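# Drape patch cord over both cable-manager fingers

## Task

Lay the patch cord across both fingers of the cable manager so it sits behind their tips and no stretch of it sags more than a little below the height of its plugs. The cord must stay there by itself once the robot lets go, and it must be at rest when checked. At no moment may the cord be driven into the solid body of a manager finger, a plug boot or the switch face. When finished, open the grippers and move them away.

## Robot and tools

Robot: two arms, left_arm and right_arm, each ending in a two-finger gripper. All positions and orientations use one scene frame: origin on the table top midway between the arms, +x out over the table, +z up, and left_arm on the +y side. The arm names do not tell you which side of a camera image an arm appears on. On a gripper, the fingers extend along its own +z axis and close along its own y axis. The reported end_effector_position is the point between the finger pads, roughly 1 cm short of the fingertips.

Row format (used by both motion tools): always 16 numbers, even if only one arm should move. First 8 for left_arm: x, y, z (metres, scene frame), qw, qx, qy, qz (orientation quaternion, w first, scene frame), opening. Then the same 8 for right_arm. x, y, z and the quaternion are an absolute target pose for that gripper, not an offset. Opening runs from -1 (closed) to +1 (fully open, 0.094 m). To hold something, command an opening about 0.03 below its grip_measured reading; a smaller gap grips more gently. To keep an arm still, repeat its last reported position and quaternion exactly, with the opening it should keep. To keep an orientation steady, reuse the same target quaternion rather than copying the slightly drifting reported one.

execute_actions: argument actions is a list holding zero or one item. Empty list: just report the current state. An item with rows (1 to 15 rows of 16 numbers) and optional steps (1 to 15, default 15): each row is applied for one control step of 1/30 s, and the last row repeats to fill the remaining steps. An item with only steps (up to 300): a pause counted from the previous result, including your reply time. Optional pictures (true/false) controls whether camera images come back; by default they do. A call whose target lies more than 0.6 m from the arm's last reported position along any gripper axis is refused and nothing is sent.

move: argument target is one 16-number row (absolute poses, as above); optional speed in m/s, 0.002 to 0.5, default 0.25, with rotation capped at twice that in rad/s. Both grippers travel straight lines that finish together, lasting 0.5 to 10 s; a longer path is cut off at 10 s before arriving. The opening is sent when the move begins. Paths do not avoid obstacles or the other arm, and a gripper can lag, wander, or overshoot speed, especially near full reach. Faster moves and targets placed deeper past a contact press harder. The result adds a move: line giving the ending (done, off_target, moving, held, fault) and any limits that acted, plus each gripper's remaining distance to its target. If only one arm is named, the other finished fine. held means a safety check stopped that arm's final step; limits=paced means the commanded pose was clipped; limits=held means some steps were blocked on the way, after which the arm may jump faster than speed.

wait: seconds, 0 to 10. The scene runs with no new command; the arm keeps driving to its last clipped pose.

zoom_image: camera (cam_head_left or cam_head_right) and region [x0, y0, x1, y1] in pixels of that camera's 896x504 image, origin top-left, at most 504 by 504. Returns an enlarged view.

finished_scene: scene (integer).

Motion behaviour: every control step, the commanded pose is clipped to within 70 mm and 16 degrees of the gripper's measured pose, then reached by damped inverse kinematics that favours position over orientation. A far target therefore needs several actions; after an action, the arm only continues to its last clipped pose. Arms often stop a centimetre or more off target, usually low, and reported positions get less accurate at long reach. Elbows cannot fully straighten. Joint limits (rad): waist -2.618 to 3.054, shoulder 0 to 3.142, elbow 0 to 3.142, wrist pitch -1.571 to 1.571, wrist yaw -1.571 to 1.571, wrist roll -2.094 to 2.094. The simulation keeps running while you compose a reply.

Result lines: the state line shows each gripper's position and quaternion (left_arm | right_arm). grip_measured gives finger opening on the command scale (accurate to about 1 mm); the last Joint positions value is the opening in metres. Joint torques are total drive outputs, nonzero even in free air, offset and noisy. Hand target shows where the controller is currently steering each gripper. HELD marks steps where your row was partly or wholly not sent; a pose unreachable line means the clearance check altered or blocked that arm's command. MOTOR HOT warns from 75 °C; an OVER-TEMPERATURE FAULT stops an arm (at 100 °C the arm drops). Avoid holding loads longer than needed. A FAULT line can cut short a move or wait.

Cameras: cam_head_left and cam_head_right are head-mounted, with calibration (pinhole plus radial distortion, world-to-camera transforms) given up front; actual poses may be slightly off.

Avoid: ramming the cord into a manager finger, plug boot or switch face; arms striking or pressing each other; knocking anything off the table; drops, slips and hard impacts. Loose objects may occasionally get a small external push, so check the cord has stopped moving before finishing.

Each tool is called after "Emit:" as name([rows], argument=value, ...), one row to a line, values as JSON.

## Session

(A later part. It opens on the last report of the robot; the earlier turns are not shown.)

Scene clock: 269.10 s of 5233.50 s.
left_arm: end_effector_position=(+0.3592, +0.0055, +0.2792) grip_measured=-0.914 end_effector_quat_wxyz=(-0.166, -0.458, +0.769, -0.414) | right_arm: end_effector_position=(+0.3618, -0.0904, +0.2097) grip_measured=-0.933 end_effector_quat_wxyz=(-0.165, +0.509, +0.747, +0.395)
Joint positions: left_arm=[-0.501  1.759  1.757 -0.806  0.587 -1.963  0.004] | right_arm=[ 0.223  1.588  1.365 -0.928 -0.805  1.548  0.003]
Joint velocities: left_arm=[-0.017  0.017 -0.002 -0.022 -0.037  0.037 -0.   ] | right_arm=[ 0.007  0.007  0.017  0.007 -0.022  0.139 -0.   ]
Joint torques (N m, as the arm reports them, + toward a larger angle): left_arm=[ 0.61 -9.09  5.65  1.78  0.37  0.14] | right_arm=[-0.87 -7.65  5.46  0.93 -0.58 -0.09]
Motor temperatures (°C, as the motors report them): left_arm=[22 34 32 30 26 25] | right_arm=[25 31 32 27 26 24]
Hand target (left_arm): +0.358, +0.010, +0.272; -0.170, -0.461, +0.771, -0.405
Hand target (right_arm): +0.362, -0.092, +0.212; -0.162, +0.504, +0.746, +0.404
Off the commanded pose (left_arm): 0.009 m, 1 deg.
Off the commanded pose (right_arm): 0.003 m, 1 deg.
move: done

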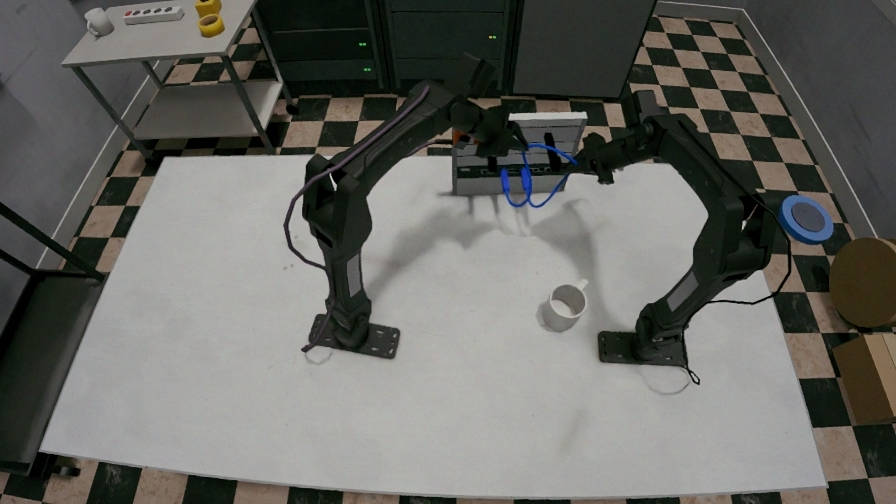

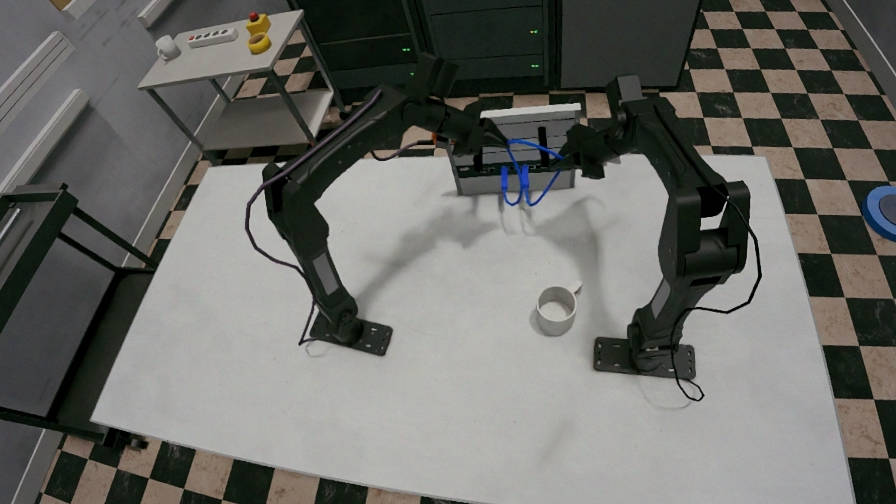

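Emit:
move(target=[0.315,0.03,0.285,-0.170,-0.46,0.77,-0.404,-0.95,0.362,-0.092,0.212,-0.162,0.503,0.745,0.404,-0.95], speed=0.012)

Emit:
zoom_image(camera="cam_head_left", region=[460,100,630,220])

Emit:
zoom_image(camera="cam_head_right", region=[460,100,630,220])

Scene clock: 274.60 s of 5233.50 s.
left_arm: end_effector_position=(+0.3245, +0.0245, +0.2839) grip_measured=-0.914 end_effector_quat_wxyz=(-0.169, -0.455, +0.771, -0.413) | right_arm: end_effector_position=(+0.3606, -0.0885, +0.2117) grip_measured=-0.933 end_effector_quat_wxyz=(-0.172, +0.506, +0.745, +0.399)
Joint positions: left_arm=[-0.515  1.614  1.613 -0.806  0.586 -1.97   0.004] | right_arm=[ 0.223  1.588  1.365 -0.928 -0.822  1.548  0.003]
Joint velocities: left_arm=[-0.017  0.002 -0.002 -0.037 -0.051 -0.125 -0.002] | right_arm=[ 0.012  0.002 -0.007 -0.051 -0.037  0.037 -0.001]
Joint torques (N m, as the arm reports them, + toward a larger angle): left_arm=[-0.51 -9.92  5.75  1.57  0.17 -0.07] | right_arm=[-0.91 -7.54  5.57  0.92 -0.41 -0.08]
Motor temperatures (°C, as the motors report them): left_arm=[22 35 32 30 26 25] | right_arm=[25 32 32 27 26 24]
Hand target (left_arm): +0.315, +0.030, +0.285; -0.170, -0.461, +0.771, -0.405
Hand target (right_arm): +0.362, -0.092, +0.212; -0.162, +0.504, +0.746, +0.404
Off the commanded pose (left_arm): 0.011 m, 1 deg.
Off the commanded pose (right_arm): 0.004 m, 1 deg.
move: off_target (left_arm)

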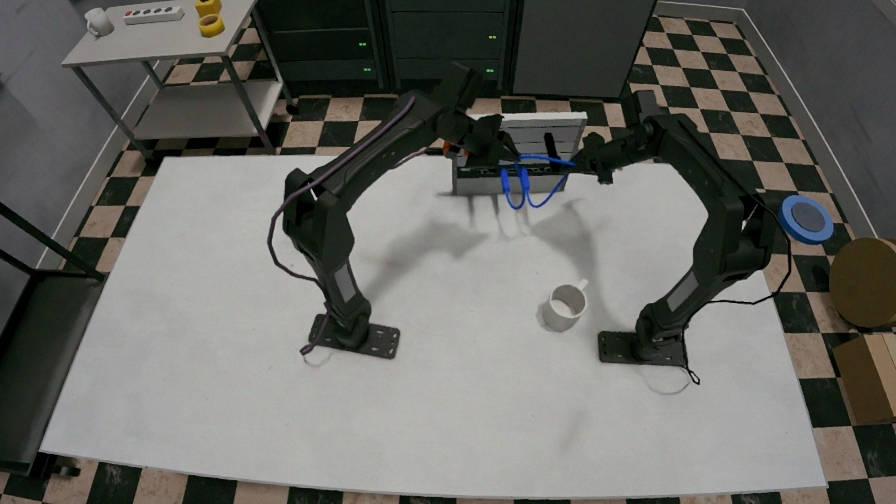

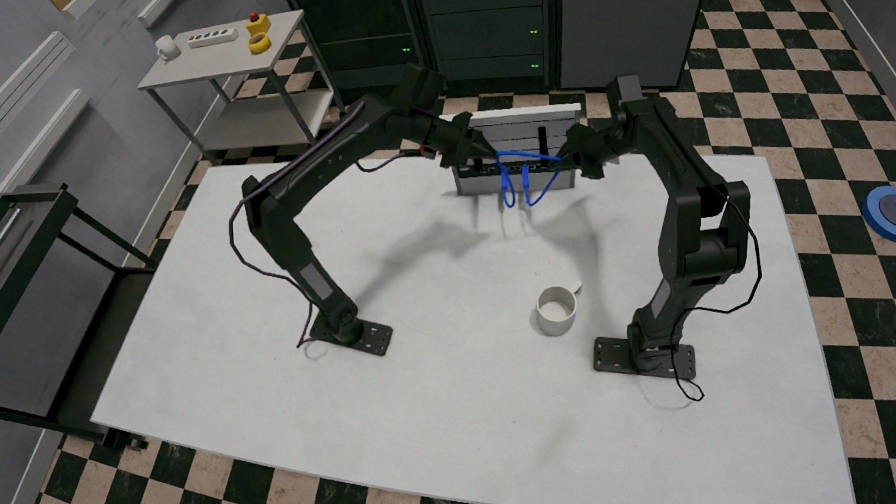

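Region (460, 100, 630, 220) of cam_head_left's 896x504 image, scaled by 2.965, with more detail than that image has; it fills the top 356 rows of this view, and the rest is white.

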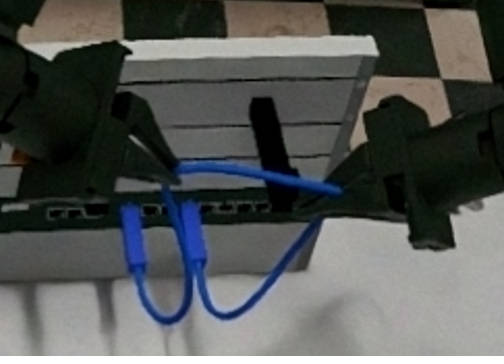

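Region (460, 100, 630, 220) of cam_head_right's 896x504 image, scaled by 2.965, with more detail than that image has; it fills the top 356 rows of this view, and the rest is white.

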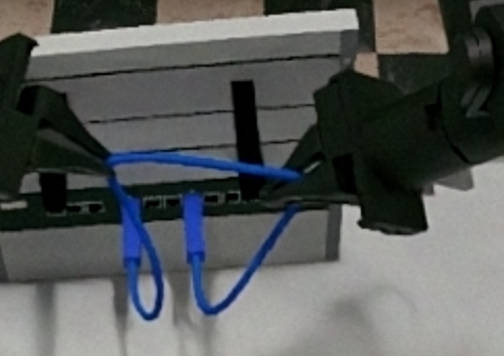

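Emit:
move(target=[0.315,0.03,0.285,-0.170,-0.46,0.77,-0.404,-0.95,0.362,-0.090,0.212,-0.162,0.503,0.745,0.404,-0.84], speed=0.012)

Emit:
move(target=[0.295,0.06,0.285,-0.170,-0.46,0.77,-0.404,-0.95,0.362,-0.090,0.212,-0.162,0.503,0.745,0.404,-0.84], speed=0.012)

Emit:
zoom_image(camera="cam_head_left", region=[460,100,630,220])

Emit:
zoom_image(camera="cam_head_right", region=[440,100,610,220])

Scene clock: 278.27 s of 5233.50 s.
left_arm: end_effector_position=(+0.3236, +0.0252, +0.2828) grip_measured=-0.914 end_effector_quat_wxyz=(-0.170, -0.457, +0.771, -0.410) | right_arm: end_effector_position=(+0.3591, -0.0887, +0.2111) grip_measured=-0.842 end_effector_quat_wxyz=(-0.175, +0.507, +0.745, +0.397)
Joint positions: left_arm=[-0.515  1.614  1.613 -0.813  0.585 -1.97   0.004] | right_arm=[ 0.223  1.588  1.365 -0.937 -0.822  1.549  0.007]
Joint velocities: left_arm=[-0.017 -0.002 -0.002 -0.007  0.007  0.051  0.001] | right_arm=[-0.007 -0.002  0.012 -0.022 -0.022  0.007 -0.   ]
Joint torques (N m, as the arm reports them, + toward a larger angle): left_arm=[-0.53 -9.86  5.83  1.64  0.13 -0.06] | right_arm=[-0.33 -7.59  5.57  1.03 -0.37  0.01]
Motor temperatures (°C, as the motors report them): left_arm=[22 35 32 30 26 25] | right_arm=[25 32 31 27 26 24]
Hand target (left_arm): +0.315, +0.030, +0.285; -0.170, -0.461, +0.771, -0.405
Hand target (right_arm): +0.362, -0.090, +0.212; -0.163, +0.504, +0.746, +0.404
Off the commanded pose (left_arm): 0.010 m, 1 deg.
Off the commanded pose (right_arm): 0.003 m, 2 deg.
move: done

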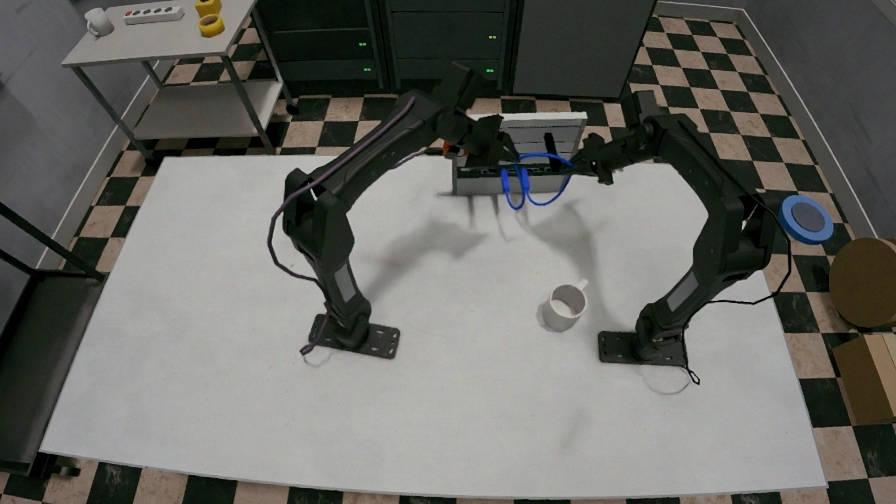

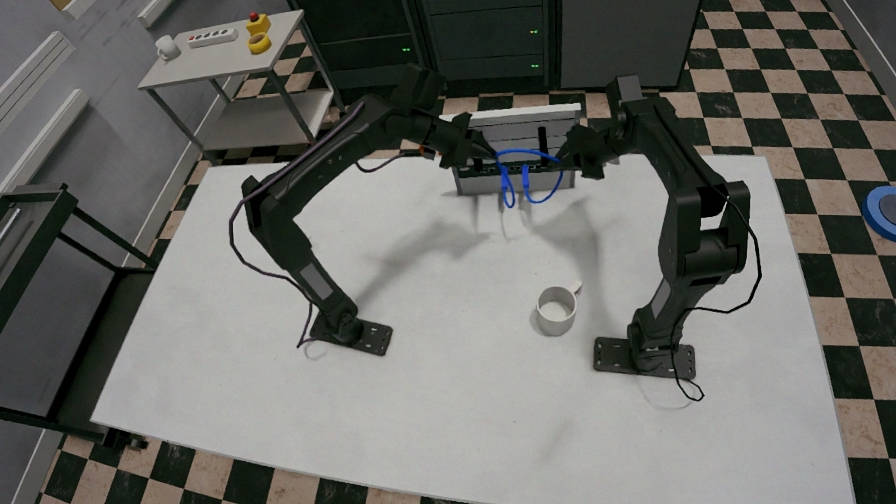

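Scene clock: 282.23 s of 5233.50 s.
left_arm: end_effector_position=(+0.3013, +0.0526, +0.2844) grip_measured=-0.914 end_effector_quat_wxyz=(-0.167, -0.461, +0.770, -0.408) | right_arm: end_effector_position=(+0.3590, -0.0887, +0.2111) grip_measured=-0.842 end_effector_quat_wxyz=(-0.175, +0.508, +0.745, +0.397)
Joint positions: left_arm=[-0.494  1.488  1.502 -0.84   0.59  -1.956  0.004] | right_arm=[ 0.223  1.588  1.365 -0.937 -0.822  1.549  0.007]
Joint velocities: left_arm=[-0.002 -0.012 -0.007  0.007  0.007 -0.037 -0.   ] | right_arm=[-0.002 -0.007  0.007  0.007 -0.11  -0.037  0.001]
Joint torques (N m, as the arm reports them, + toward a larger angle): left_arm=[ 0.71 -8.24  5.62  1.63  0.38  0.18] | right_arm=[-0.32 -7.62  5.53  1.05 -0.37  0.01]
Motor temperatures (°C, as the motors report them): left_arm=[22 36 32 30 26 25] | right_arm=[25 32 31 27 26 24]
Hand target (left_arm): +0.295, +0.060, +0.285; -0.170, -0.461, +0.771, -0.405
Hand target (right_arm): +0.362, -0.090, +0.212; -0.162, +0.504, +0.746, +0.404
Off the commanded pose (left_arm): 0.010 m, 1 deg.
Off the commanded pose (right_arm): 0.003 m, 2 deg.
move: done

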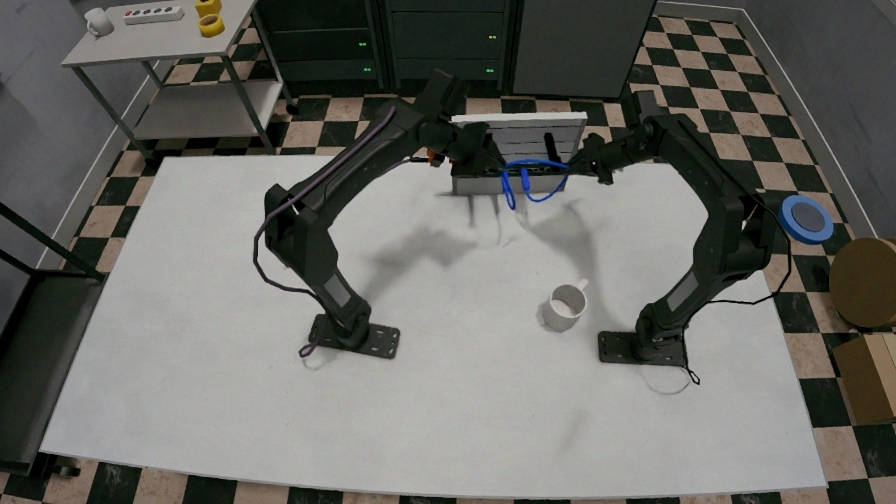

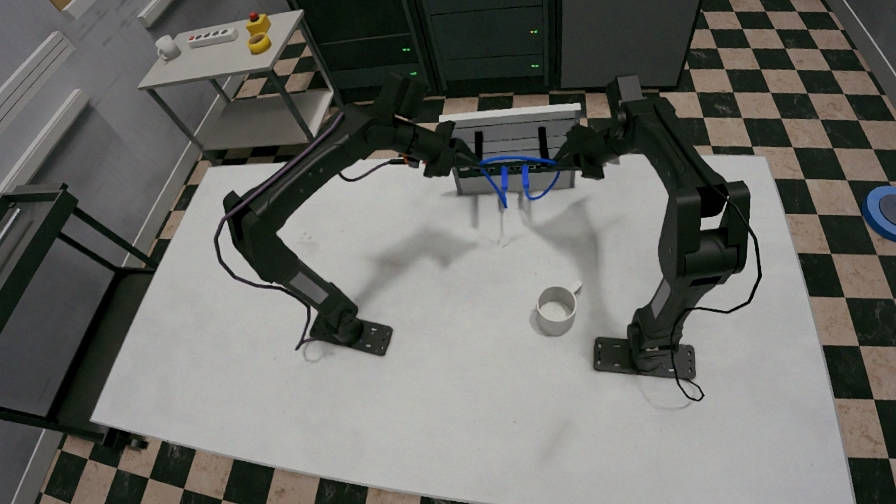

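Region (460, 100, 630, 220) of cam_head_left's 896x504 image, scaled by 2.965, with more detail than that image has; it fills the top 356 rows of this view, and the rest is white.

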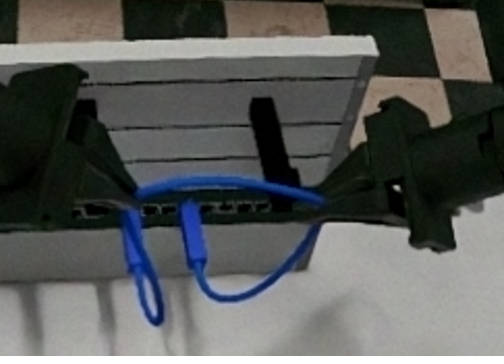

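Region (440, 100, 610, 220) of cam_head_right's 896x504 image, scaled by 2.965, with more detail than that image has; it fills the top 356 rows of this view, and the rest is white.

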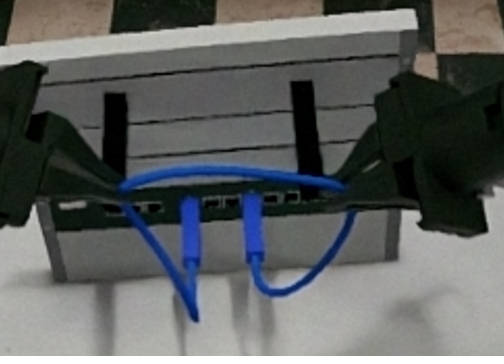

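Emit:
move(target=[0.35,0.012,0.295,-0.170,-0.46,0.77,-0.404,-0.95,0.362,-0.090,0.225,-0.162,0.503,0.745,0.404,-0.7], speed=0.025)

Emit:
move(target=[0.358,0.012,0.272,-0.170,-0.46,0.77,-0.404,-0.95,0.36,-0.085,0.22,-0.153,0.69,0.69,0.153,-0.7], speed=0.015)

Emit:
zoom_image(camera="cam_head_left", region=[460,80,650,220])

Emit:
zoom_image(camera="cam_head_right", region=[440,80,630,220])

Scene clock: 292.10 s of 5233.50 s.
left_arm: end_effector_position=(+0.3517, +0.0150, +0.2980) grip_measured=-0.914 end_effector_quat_wxyz=(-0.164, -0.458, +0.769, -0.414) | right_arm: end_effector_position=(+0.3561, -0.0893, +0.2098) grip_measured=-0.702 end_effector_quat_wxyz=(-0.180, +0.511, +0.744, +0.391)
Joint positions: left_arm=[-0.494  1.733  1.804 -0.882  0.59  -1.956  0.004] | right_arm=[ 0.223  1.588  1.365 -0.954 -0.822  1.549  0.014]
Joint velocities: left_arm=[-0.002  0.002 -0.012 -0.037 -0.022  0.007 -0.   ] | right_arm=[ 0.002 -0.002 -0.002  0.066  0.022 -0.037 -0.001]
Joint torques (N m, as the arm reports them, + toward a larger angle): left_arm=[-0.75 -7.12  8.44  1.66  0.23 -0.04] | right_arm=[-0.32 -7.59  9.55  0.73 -0.37  0.01]
Motor temperatures (°C, as the motors report them): left_arm=[22 35 32 30 26 25] | right_arm=[25 33 31 27 26 24]
Hand target (left_arm): +0.350, +0.012, +0.295; -0.170, -0.461, +0.771, -0.405
Hand target (right_arm): +0.362, -0.090, +0.225; -0.162, +0.504, +0.746, +0.405
Off the commanded pose (left_arm): 0.005 m, 1 deg.
Off the commanded pose (right_arm): 0.016 m, 3 deg.
After step 90, 4.07 s passed at rest.
move: off_target (right_arm)

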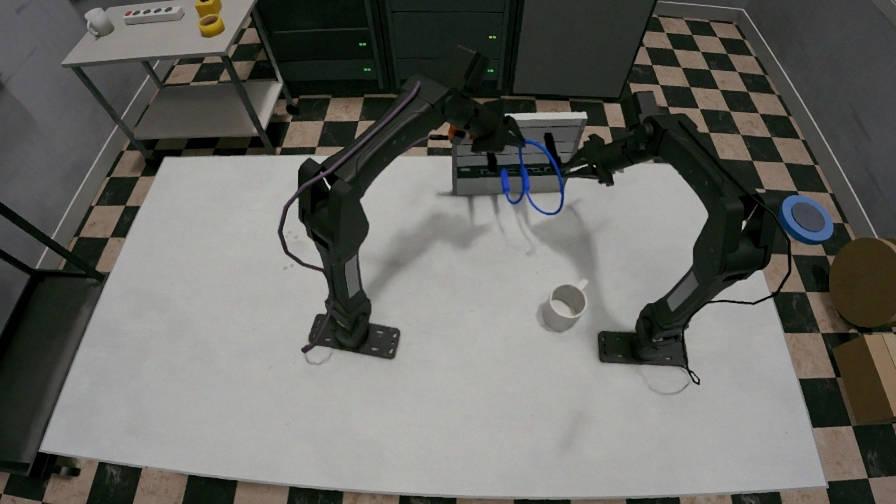

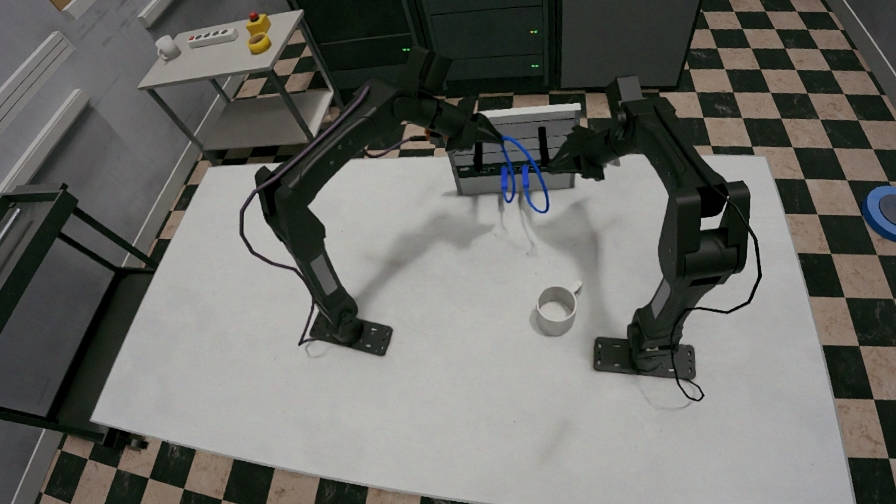

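Scene clock: 302.30 s of 5233.50 s.
left_arm: end_effector_position=(+0.3551, +0.0124, +0.2987) grip_measured=-0.914 end_effector_quat_wxyz=(-0.161, -0.453, +0.768, -0.423) | right_arm: end_effector_position=(+0.3562, -0.0909, +0.2124) grip_measured=-0.702 end_effector_quat_wxyz=(-0.168, +0.607, +0.724, +0.281)
Joint positions: left_arm=[-0.494  1.733  1.794 -0.85   0.59  -1.956  0.004] | right_arm=[ 0.301  1.666  1.577 -1.179 -0.604  1.741  0.014]
Joint velocities: left_arm=[-0.022  0.007  0.007 -0.007 -0.051 -0.007  0.   ] | right_arm=[-0.007  0.007  0.007 -0.022 -0.037  0.051 -0.001]
Joint torques (N m, as the arm reports them, + toward a larger angle): left_arm=[ 0.14 -7.91  4.93  1.93  0.3   0.06] | right_arm=[ 0.86 -6.08  9.12  0.51 -0.27  0.03]
Motor temperatures (°C, as the motors report them): left_arm=[22 35 31 30 26 25] | right_arm=[25 32 33 27 26 24]
Hand target (left_arm): +0.355, +0.014, +0.285; -0.167, -0.459, +0.770, -0.410
Hand target (right_arm): +0.358, -0.087, +0.215; -0.168, +0.606, +0.726, +0.278
Off the commanded pose (left_arm): 0.027 m, 3 deg.
Off the commanded pose (right_arm): 0.010 m, 18 deg.
move: off_target (left_arm, right_arm; path cut at 10 s)

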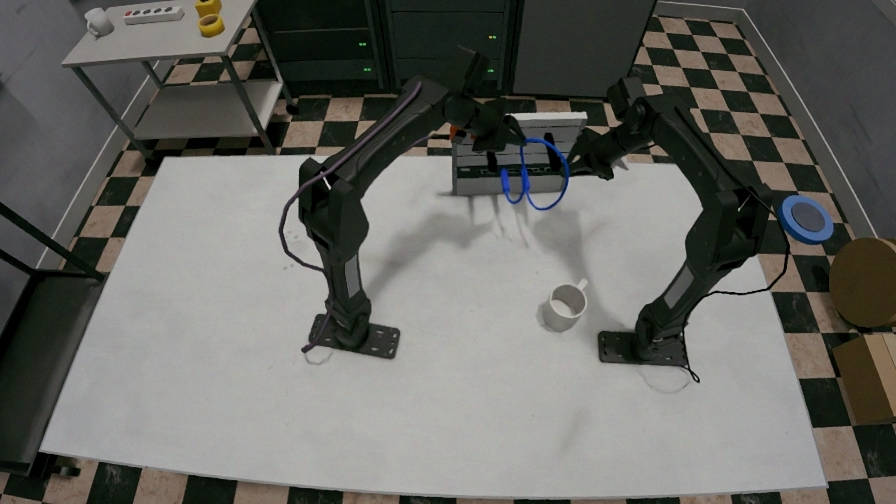

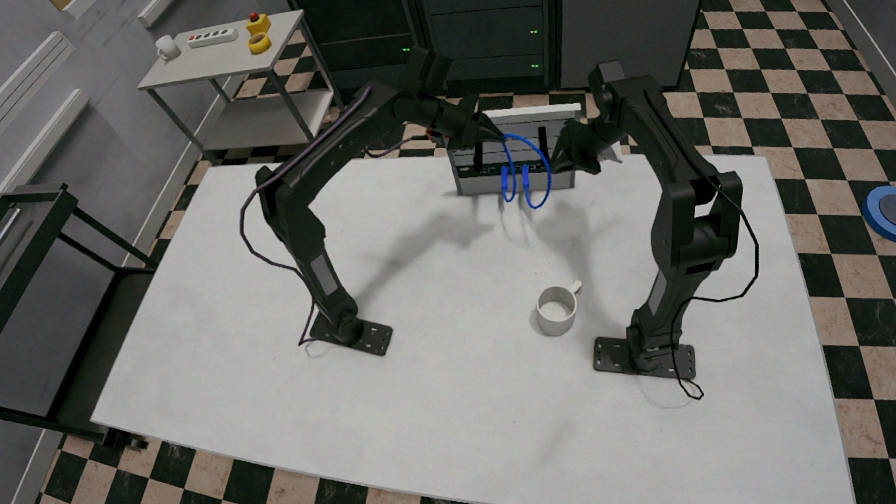

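Region (460, 80, 650, 220) of cam_head_left's 896x504 image, scaled by 2.653, with more detail than that image has; it fills the top 371 rows of this view, and the rest is white.

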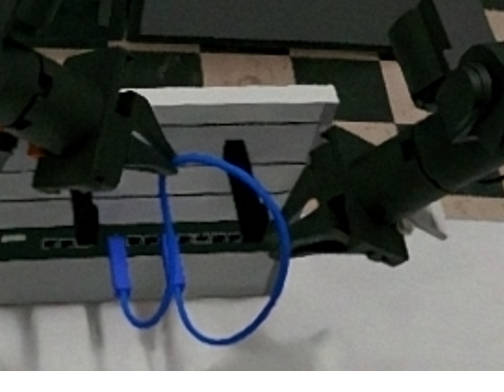

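Region (440, 80, 630, 220) of cam_head_right's 896x504 image, scaled by 2.653, with more detail than that image has; it fills the top 371 rows of this view, and the rest is white.

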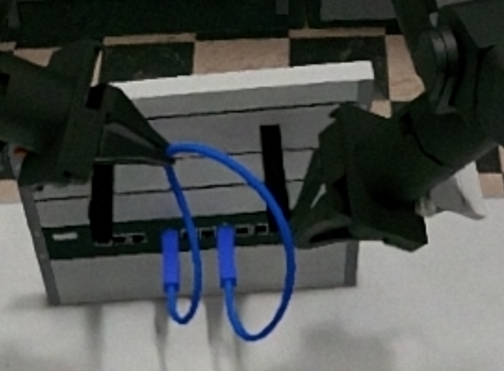

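Emit:
move(target=[0.355,0.012,0.295,-0.170,-0.46,0.77,-0.404,-0.95,0.33,-0.14,0.25,-0.162,0.503,0.745,0.404,0.0], speed=0.06)

Emit:
move(target=[0.275,0.02,0.29,-0.170,-0.46,0.77,-0.404,-0.95,0.29,-0.15,0.25,-0.162,0.503,0.745,0.404,0.0], speed=0.05)

Emit:
zoom_image(camera="cam_head_left", region=[440,100,660,260])

Emit:
zoom_image(camera="cam_head_right", region=[440,100,660,260])

Scene clock: 307.60 s of 5233.50 s.
left_arm: end_effector_position=(+0.3542, +0.0132, +0.2972) grip_measured=-0.914 end_effector_quat_wxyz=(-0.166, -0.459, +0.770, -0.412) | right_arm: end_effector_position=(+0.3373, -0.1385, +0.2436) grip_measured=-0.002 end_effector_quat_wxyz=(-0.162, +0.509, +0.747, +0.396)
Joint positions: left_arm=[-0.494  1.75   1.825 -0.893  0.59  -1.956  0.004] | right_arm=[ 0.068  1.526  1.454 -1.233 -0.853  1.332  0.047]
Joint velocities: left_arm=[-0.017 -0.002 -0.022 -0.037 -0.037 -0.081 -0.   ] | right_arm=[-0.007  0.017 -0.002  0.007 -0.007 -0.051 -0.001]
Joint torques (N m, as the arm reports them, + toward a larger angle): left_arm=[ 0.04 -7.19  8.21  1.68  0.34  0.06] | right_arm=[-0.99 -7.94  5.22  0.44 -0.67 -0.1 ]
Motor temperatures (°C, as the motors report them): left_arm=[22 35 32 30 26 25] | right_arm=[25 33 33 27 26 24]
Hand target (left_arm): +0.355, +0.012, +0.295; -0.170, -0.461, +0.771, -0.405
Hand target (right_arm): +0.330, -0.139, +0.250; -0.163, +0.504, +0.746, +0.404
Off the commanded pose (left_arm): 0.003 m, 1 deg.
Off the commanded pose (right_arm): 0.010 m, 1 deg.
move: done

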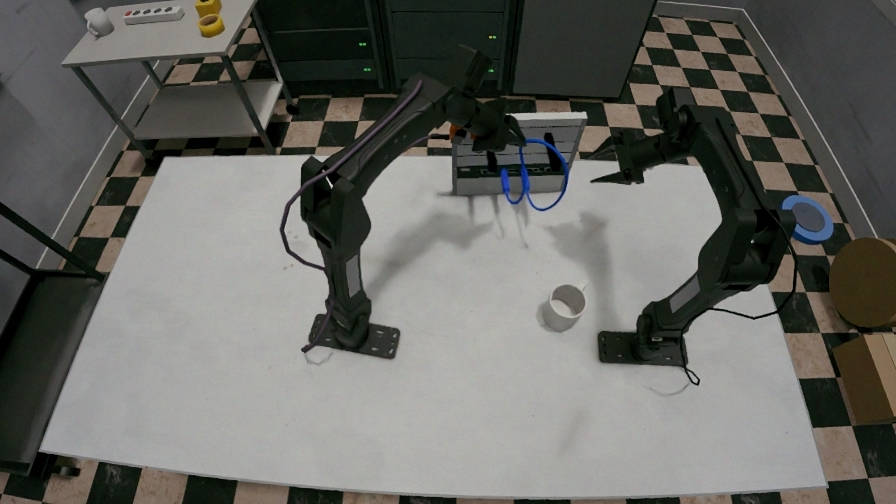

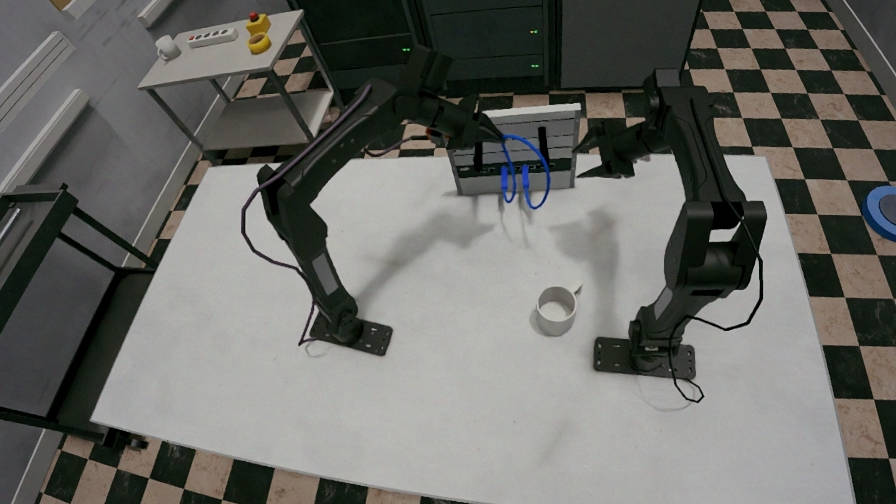

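Scene clock: 309.50 s of 5233.50 s.
left_arm: end_effector_position=(+0.2798, +0.0179, +0.2892) grip_measured=-0.914 end_effector_quat_wxyz=(-0.173, -0.458, +0.772, -0.405) | right_arm: end_effector_position=(+0.2974, -0.1488, +0.2458) grip_measured=-0.002 end_effector_quat_wxyz=(-0.161, +0.507, +0.749, +0.396)
Joint positions: left_arm=[-0.624  1.511  1.533 -0.8    0.513 -2.059  0.004] | right_arm=[ 0.026  1.39   1.345 -1.306 -0.864  1.266  0.047]
Joint velocities: left_arm=[-0.027 -0.027  0.002  0.051  0.066  0.037  0.   ] | right_arm=[ 0.012 -0.022 -0.002  0.007 -0.037 -0.037 -0.   ]
Joint torques (N m, as the arm reports them, + toward a larger angle): left_arm=[-0.74 -8.48  5.59  1.95  0.09 -0.08] | right_arm=[-1.05 -6.71  4.98  0.41 -0.72 -0.11]
Motor temperatures (°C, as the motors report them): left_arm=[22 36 32 30 26 25] | right_arm=[25 33 33 27 26 24]
Hand target (left_arm): +0.275, +0.021, +0.290; -0.171, -0.461, +0.771, -0.405
Hand target (right_arm): +0.290, -0.149, +0.250; -0.162, +0.504, +0.746, +0.404
Off the commanded pose (left_arm): 0.005 m, 1 deg.
Off the commanded pose (right_arm): 0.009 m, 1 deg.
move: done

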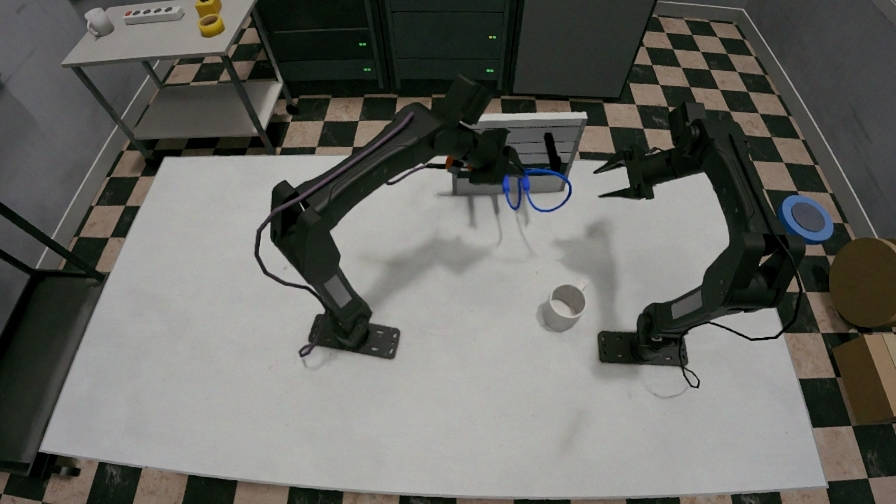

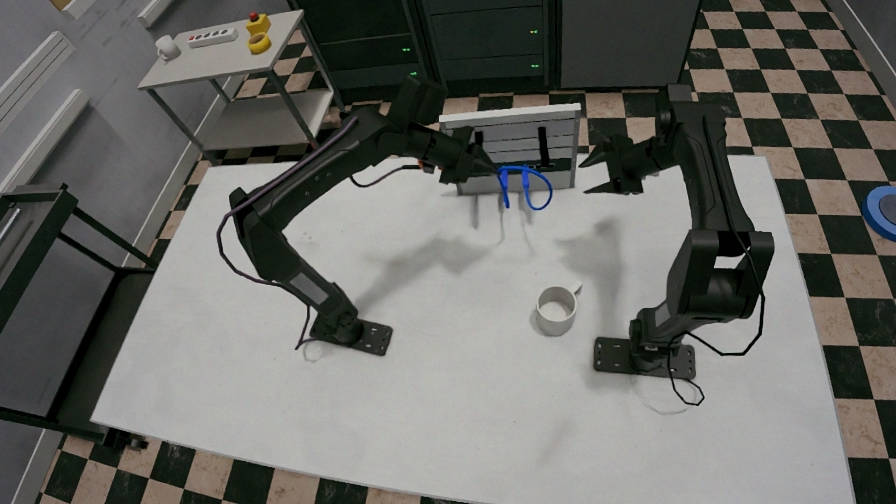

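Region (440, 100, 660, 260) of cam_head_left's 896x504 image, scaled by 2.291, with more detail than that image has; it fills the top 367 rows of this view, and the rest is white.

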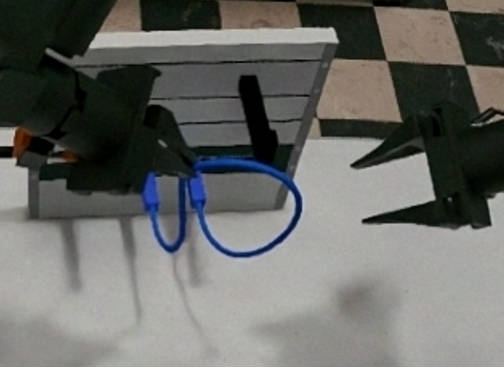

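Region (440, 100, 660, 260) of cam_head_right's 896x504 image, scaled by 2.291, with more detail than that image has; it fills the top 367 rows of this view, and the rest is white.

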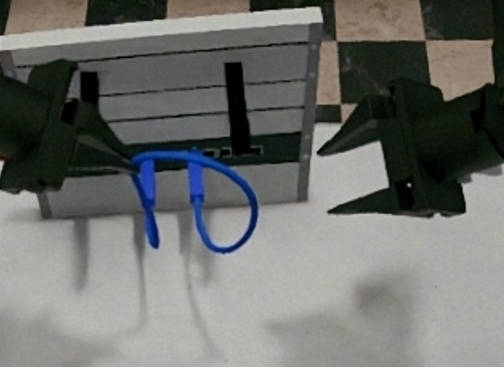

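Emit:
move(target=[0.252,-0.105,0.262,-0.170,-0.46,0.77,-0.404,-0.95,0.252,-0.105,0.262,-0.162,0.503,0.745,0.404,0.0], speed=0.002)

Scene clock: 321.20 s of 5233.50 s.
left_arm: end_effector_position=(+0.2746, +0.0041, +0.2884) grip_measured=-0.914 end_effector_quat_wxyz=(-0.172, -0.450, +0.775, -0.410) | right_arm: end_effector_position=(+0.2961, -0.1447, +0.2455) grip_measured=-0.002 end_effector_quat_wxyz=(-0.169, +0.514, +0.744, +0.392)
Joint positions: left_arm=[-0.666  1.525  1.533 -0.763  0.489 -2.079  0.004] | right_arm=[ 0.044  1.39   1.345 -1.301 -0.86   1.305  0.047]
Joint velocities: left_arm=[ 0.002  0.012 -0.007 -0.051 -0.037 -0.037 -0.   ] | right_arm=[ 0.002  0.007  0.002 -0.007 -0.081 -0.022  0.   ]
Joint torques (N m, as the arm reports them, + toward a larger angle): left_arm=[-0.8  -4.99  8.01  2.    0.06 -0.06] | right_arm=[ 0.85 -7.04  4.64  0.63 -0.49  0.  ]
Motor temperatures (°C, as the motors report them): left_arm=[22 34 32 31 26 25] | right_arm=[25 32 31 27 26 24]
Hand target (left_arm): +0.276, -0.001, +0.285; -0.172, -0.453, +0.776, -0.404
Hand target (right_arm): +0.290, -0.142, +0.248; -0.161, +0.506, +0.749, +0.398
Off the commanded pose (left_arm): 0.114 m, 1 deg.
Off the commanded pose (right_arm): 0.062 m, 2 deg.
joint sent to its limit (left arm) — the command would take joint 6 (wrist roll) past its lower limit, so that joint was sent only as far as its limit.
move: off_target (left_arm, right_arm; path cut at 10 s)

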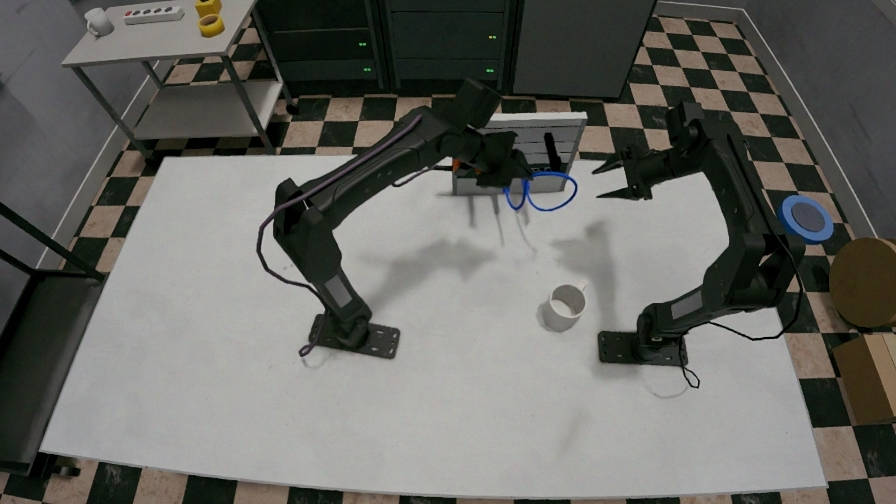

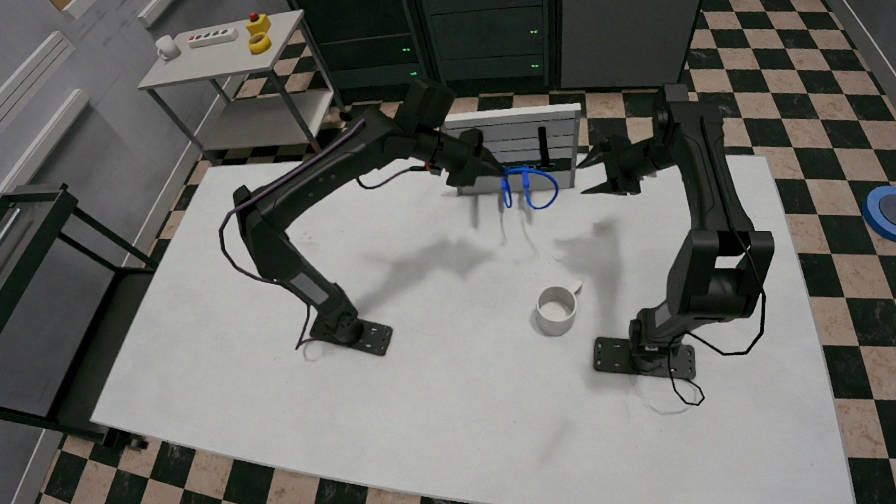

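The last command gave the left arm the wrong target, but the slow speed kept its movement to about 1.5 cm. I'm sending it back now.

Emit:
move(target=[0.275,0.02,0.29,-0.170,-0.46,0.77,-0.404,-0.95,0.262,-0.11,0.255,-0.162,0.503,0.745,0.404,0.0], speed=0.05)

Emit:
zoom_image(camera="cam_head_left", region=[440,100,660,260])

Emit:
zoom_image(camera="cam_head_right", region=[440,100,660,260])

Scene clock: 323.70 s of 5233.50 s.
left_arm: end_effector_position=(+0.2802, +0.0106, +0.2857) grip_measured=-0.914 end_effector_quat_wxyz=(-0.170, -0.461, +0.771, -0.404) | right_arm: end_effector_position=(+0.2672, -0.1112, +0.2524) grip_measured=-0.002 end_effector_quat_wxyz=(-0.169, +0.511, +0.743, +0.398)
Joint positions: left_arm=[-0.645  1.525  1.533 -0.779  0.489 -2.079  0.004] | right_arm=[ 0.198  1.246  1.245 -1.168 -0.822  1.529  0.047]
Joint velocities: left_arm=[-0.002  0.012 -0.007  0.066  0.007 -0.037  0.001] | right_arm=[ 0.002 -0.007 -0.007  0.051 -0.095 -0.007  0.   ]
Joint torques (N m, as the arm reports them, + toward a larger angle): left_arm=[ 0.76 -9.38  5.88  1.77  0.31  0.08] | right_arm=[ 0.82 -5.69  5.29  0.88 -0.39  0.02]
Motor temperatures (°C, as the motors report them): left_arm=[22 34 32 31 26 25] | right_arm=[25 32 31 27 26 24]
Hand target (left_arm): +0.275, +0.020, +0.290; -0.170, -0.461, +0.771, -0.405
Hand target (right_arm): +0.263, -0.109, +0.255; -0.162, +0.504, +0.746, +0.405
Off the commanded pose (left_arm): 0.012 m, 0 deg.
Off the commanded pose (right_arm): 0.006 m, 1 deg.
move: off_target (left_arm)

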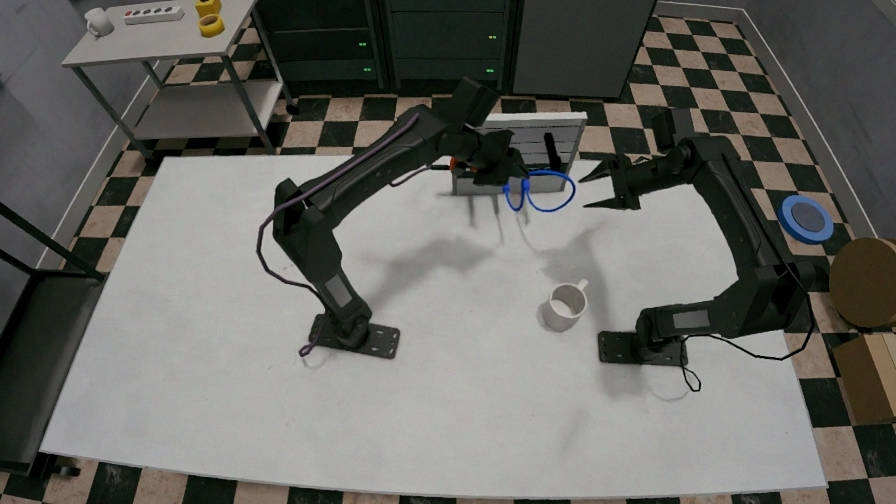

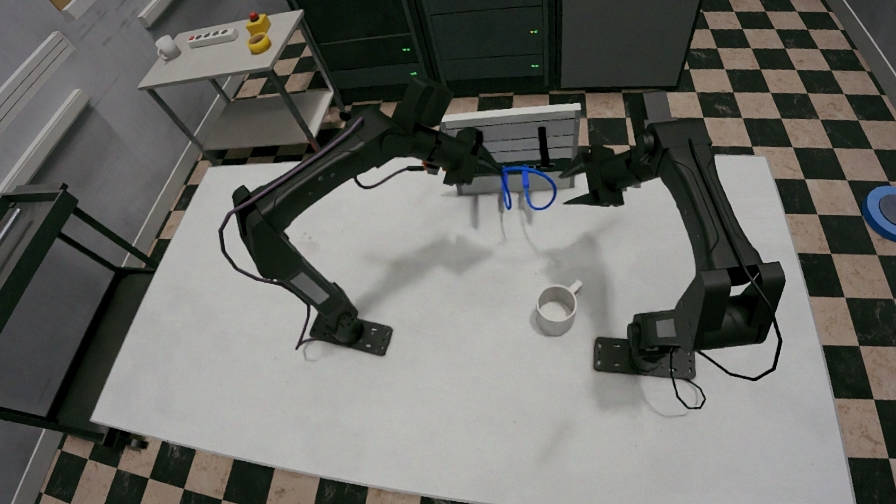

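Region (440, 100, 660, 260) of cam_head_left's 896x504 image, scaled by 2.291, with more detail than that image has; it fills the top 367 rows of this view, and the rest is white.

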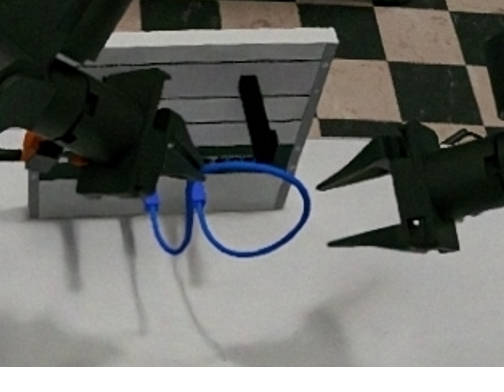

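Region (440, 100, 660, 260) of cam_head_right's 896x504 image, scaled by 2.291, with more detail than that image has; it fills the top 367 rows of this view, and the rest is white.

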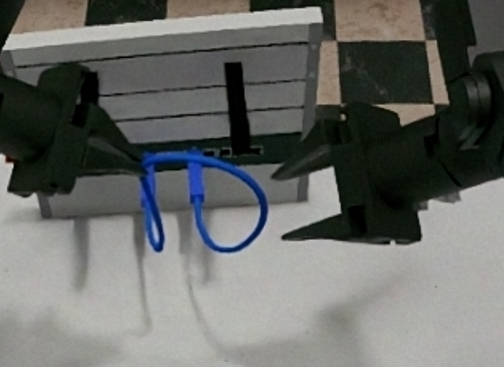

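Emit:
move(target=[0.275,0.02,0.29,-0.170,-0.46,0.77,-0.404,-0.95,0.265,-0.078,0.238,-0.162,0.503,0.745,0.404,0.0], speed=0.03)

Emit:
zoom_image(camera="cam_head_left", region=[440,100,660,260])

Emit:
zoom_image(camera="cam_head_right", region=[440,100,660,260])

Scene clock: 326.40 s of 5233.50 s.
left_arm: end_effector_position=(+0.2802, +0.0106, +0.2857) grip_measured=-0.914 end_effector_quat_wxyz=(-0.170, -0.461, +0.771, -0.404) | right_arm: end_effector_position=(+0.2708, -0.0790, +0.2321) grip_measured=-0.002 end_effector_quat_wxyz=(-0.171, +0.514, +0.743, +0.394)
Joint positions: left_arm=[-0.645  1.525  1.533 -0.779  0.489 -2.079  0.004] | right_arm=[ 0.343  1.246  1.152 -0.957 -0.755  1.711  0.047]
Joint velocities: left_arm=[-0.007 -0.012  0.012 -0.051  0.037 -0.022  0.   ] | right_arm=[-0.017 -0.007  0.017 -0.007  0.022 -0.007 -0.002]
Joint torques (N m, as the arm reports them, + toward a larger angle): left_arm=[ 0.72 -9.51  5.82  1.75  0.29  0.09] | right_arm=[ 0.88 -6.65  5.56  1.03 -0.37  0.04]
Motor temperatures (°C, as the motors report them): left_arm=[22 35 32 31 26 25] | right_arm=[25 32 31 27 26 24]
Hand target (left_arm): +0.275, +0.020, +0.290; -0.170, -0.461, +0.771, -0.405
Hand target (right_arm): +0.266, -0.078, +0.238; -0.162, +0.504, +0.746, +0.405
Off the commanded pose (left_arm): 0.012 m, 0 deg.
Off the commanded pose (right_arm): 0.008 m, 2 deg.
move: off_target (left_arm)

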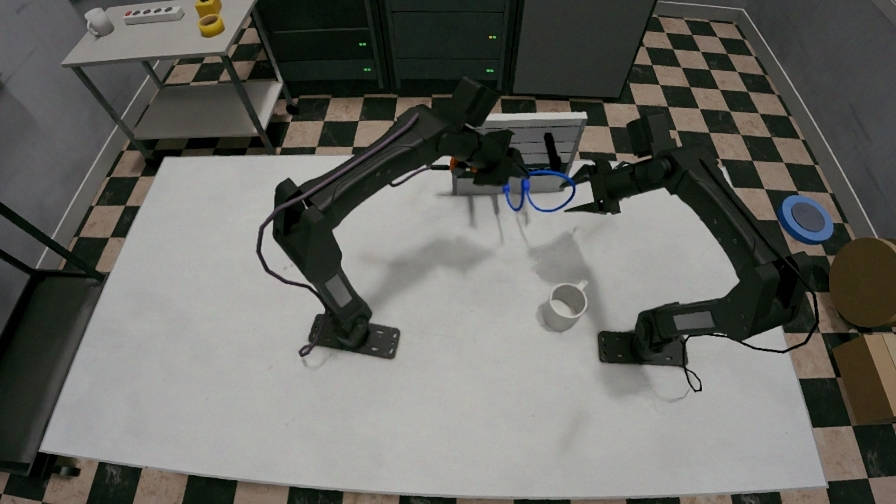

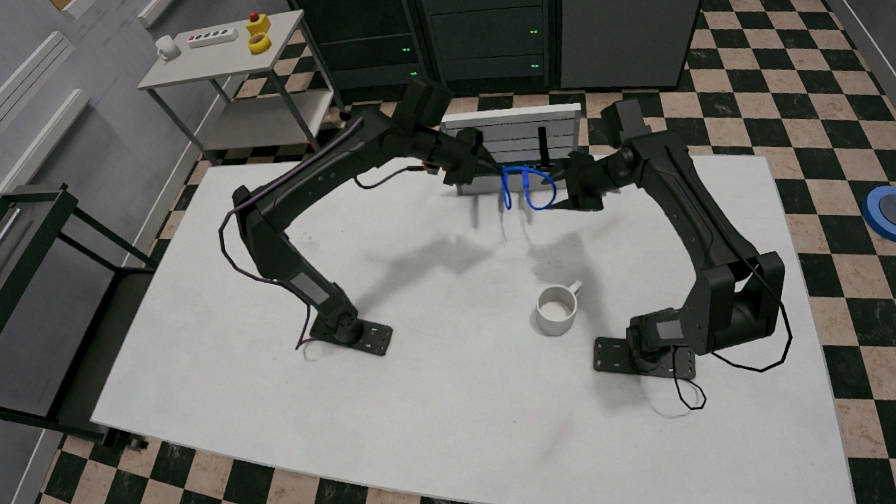

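Region (440, 100, 660, 260) of cam_head_left's 896x504 image, scaled by 2.291, with more detail than that image has; it fills the top 367 rows of this view, and the rest is white.

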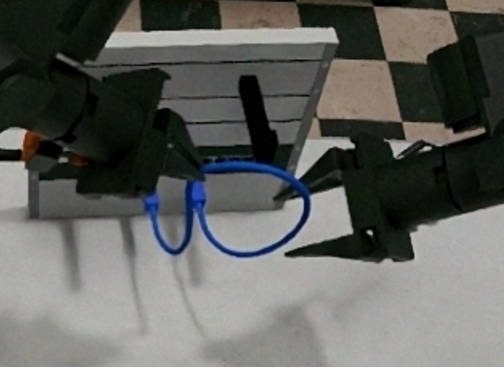

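Region (440, 100, 660, 260) of cam_head_right's 896x504 image, scaled by 2.291, with more detail than that image has; it fills the top 367 rows of this view, and the rest is white.

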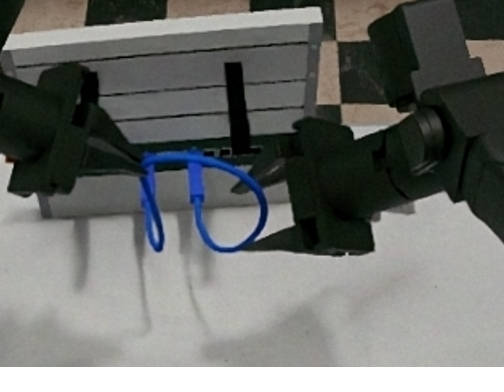

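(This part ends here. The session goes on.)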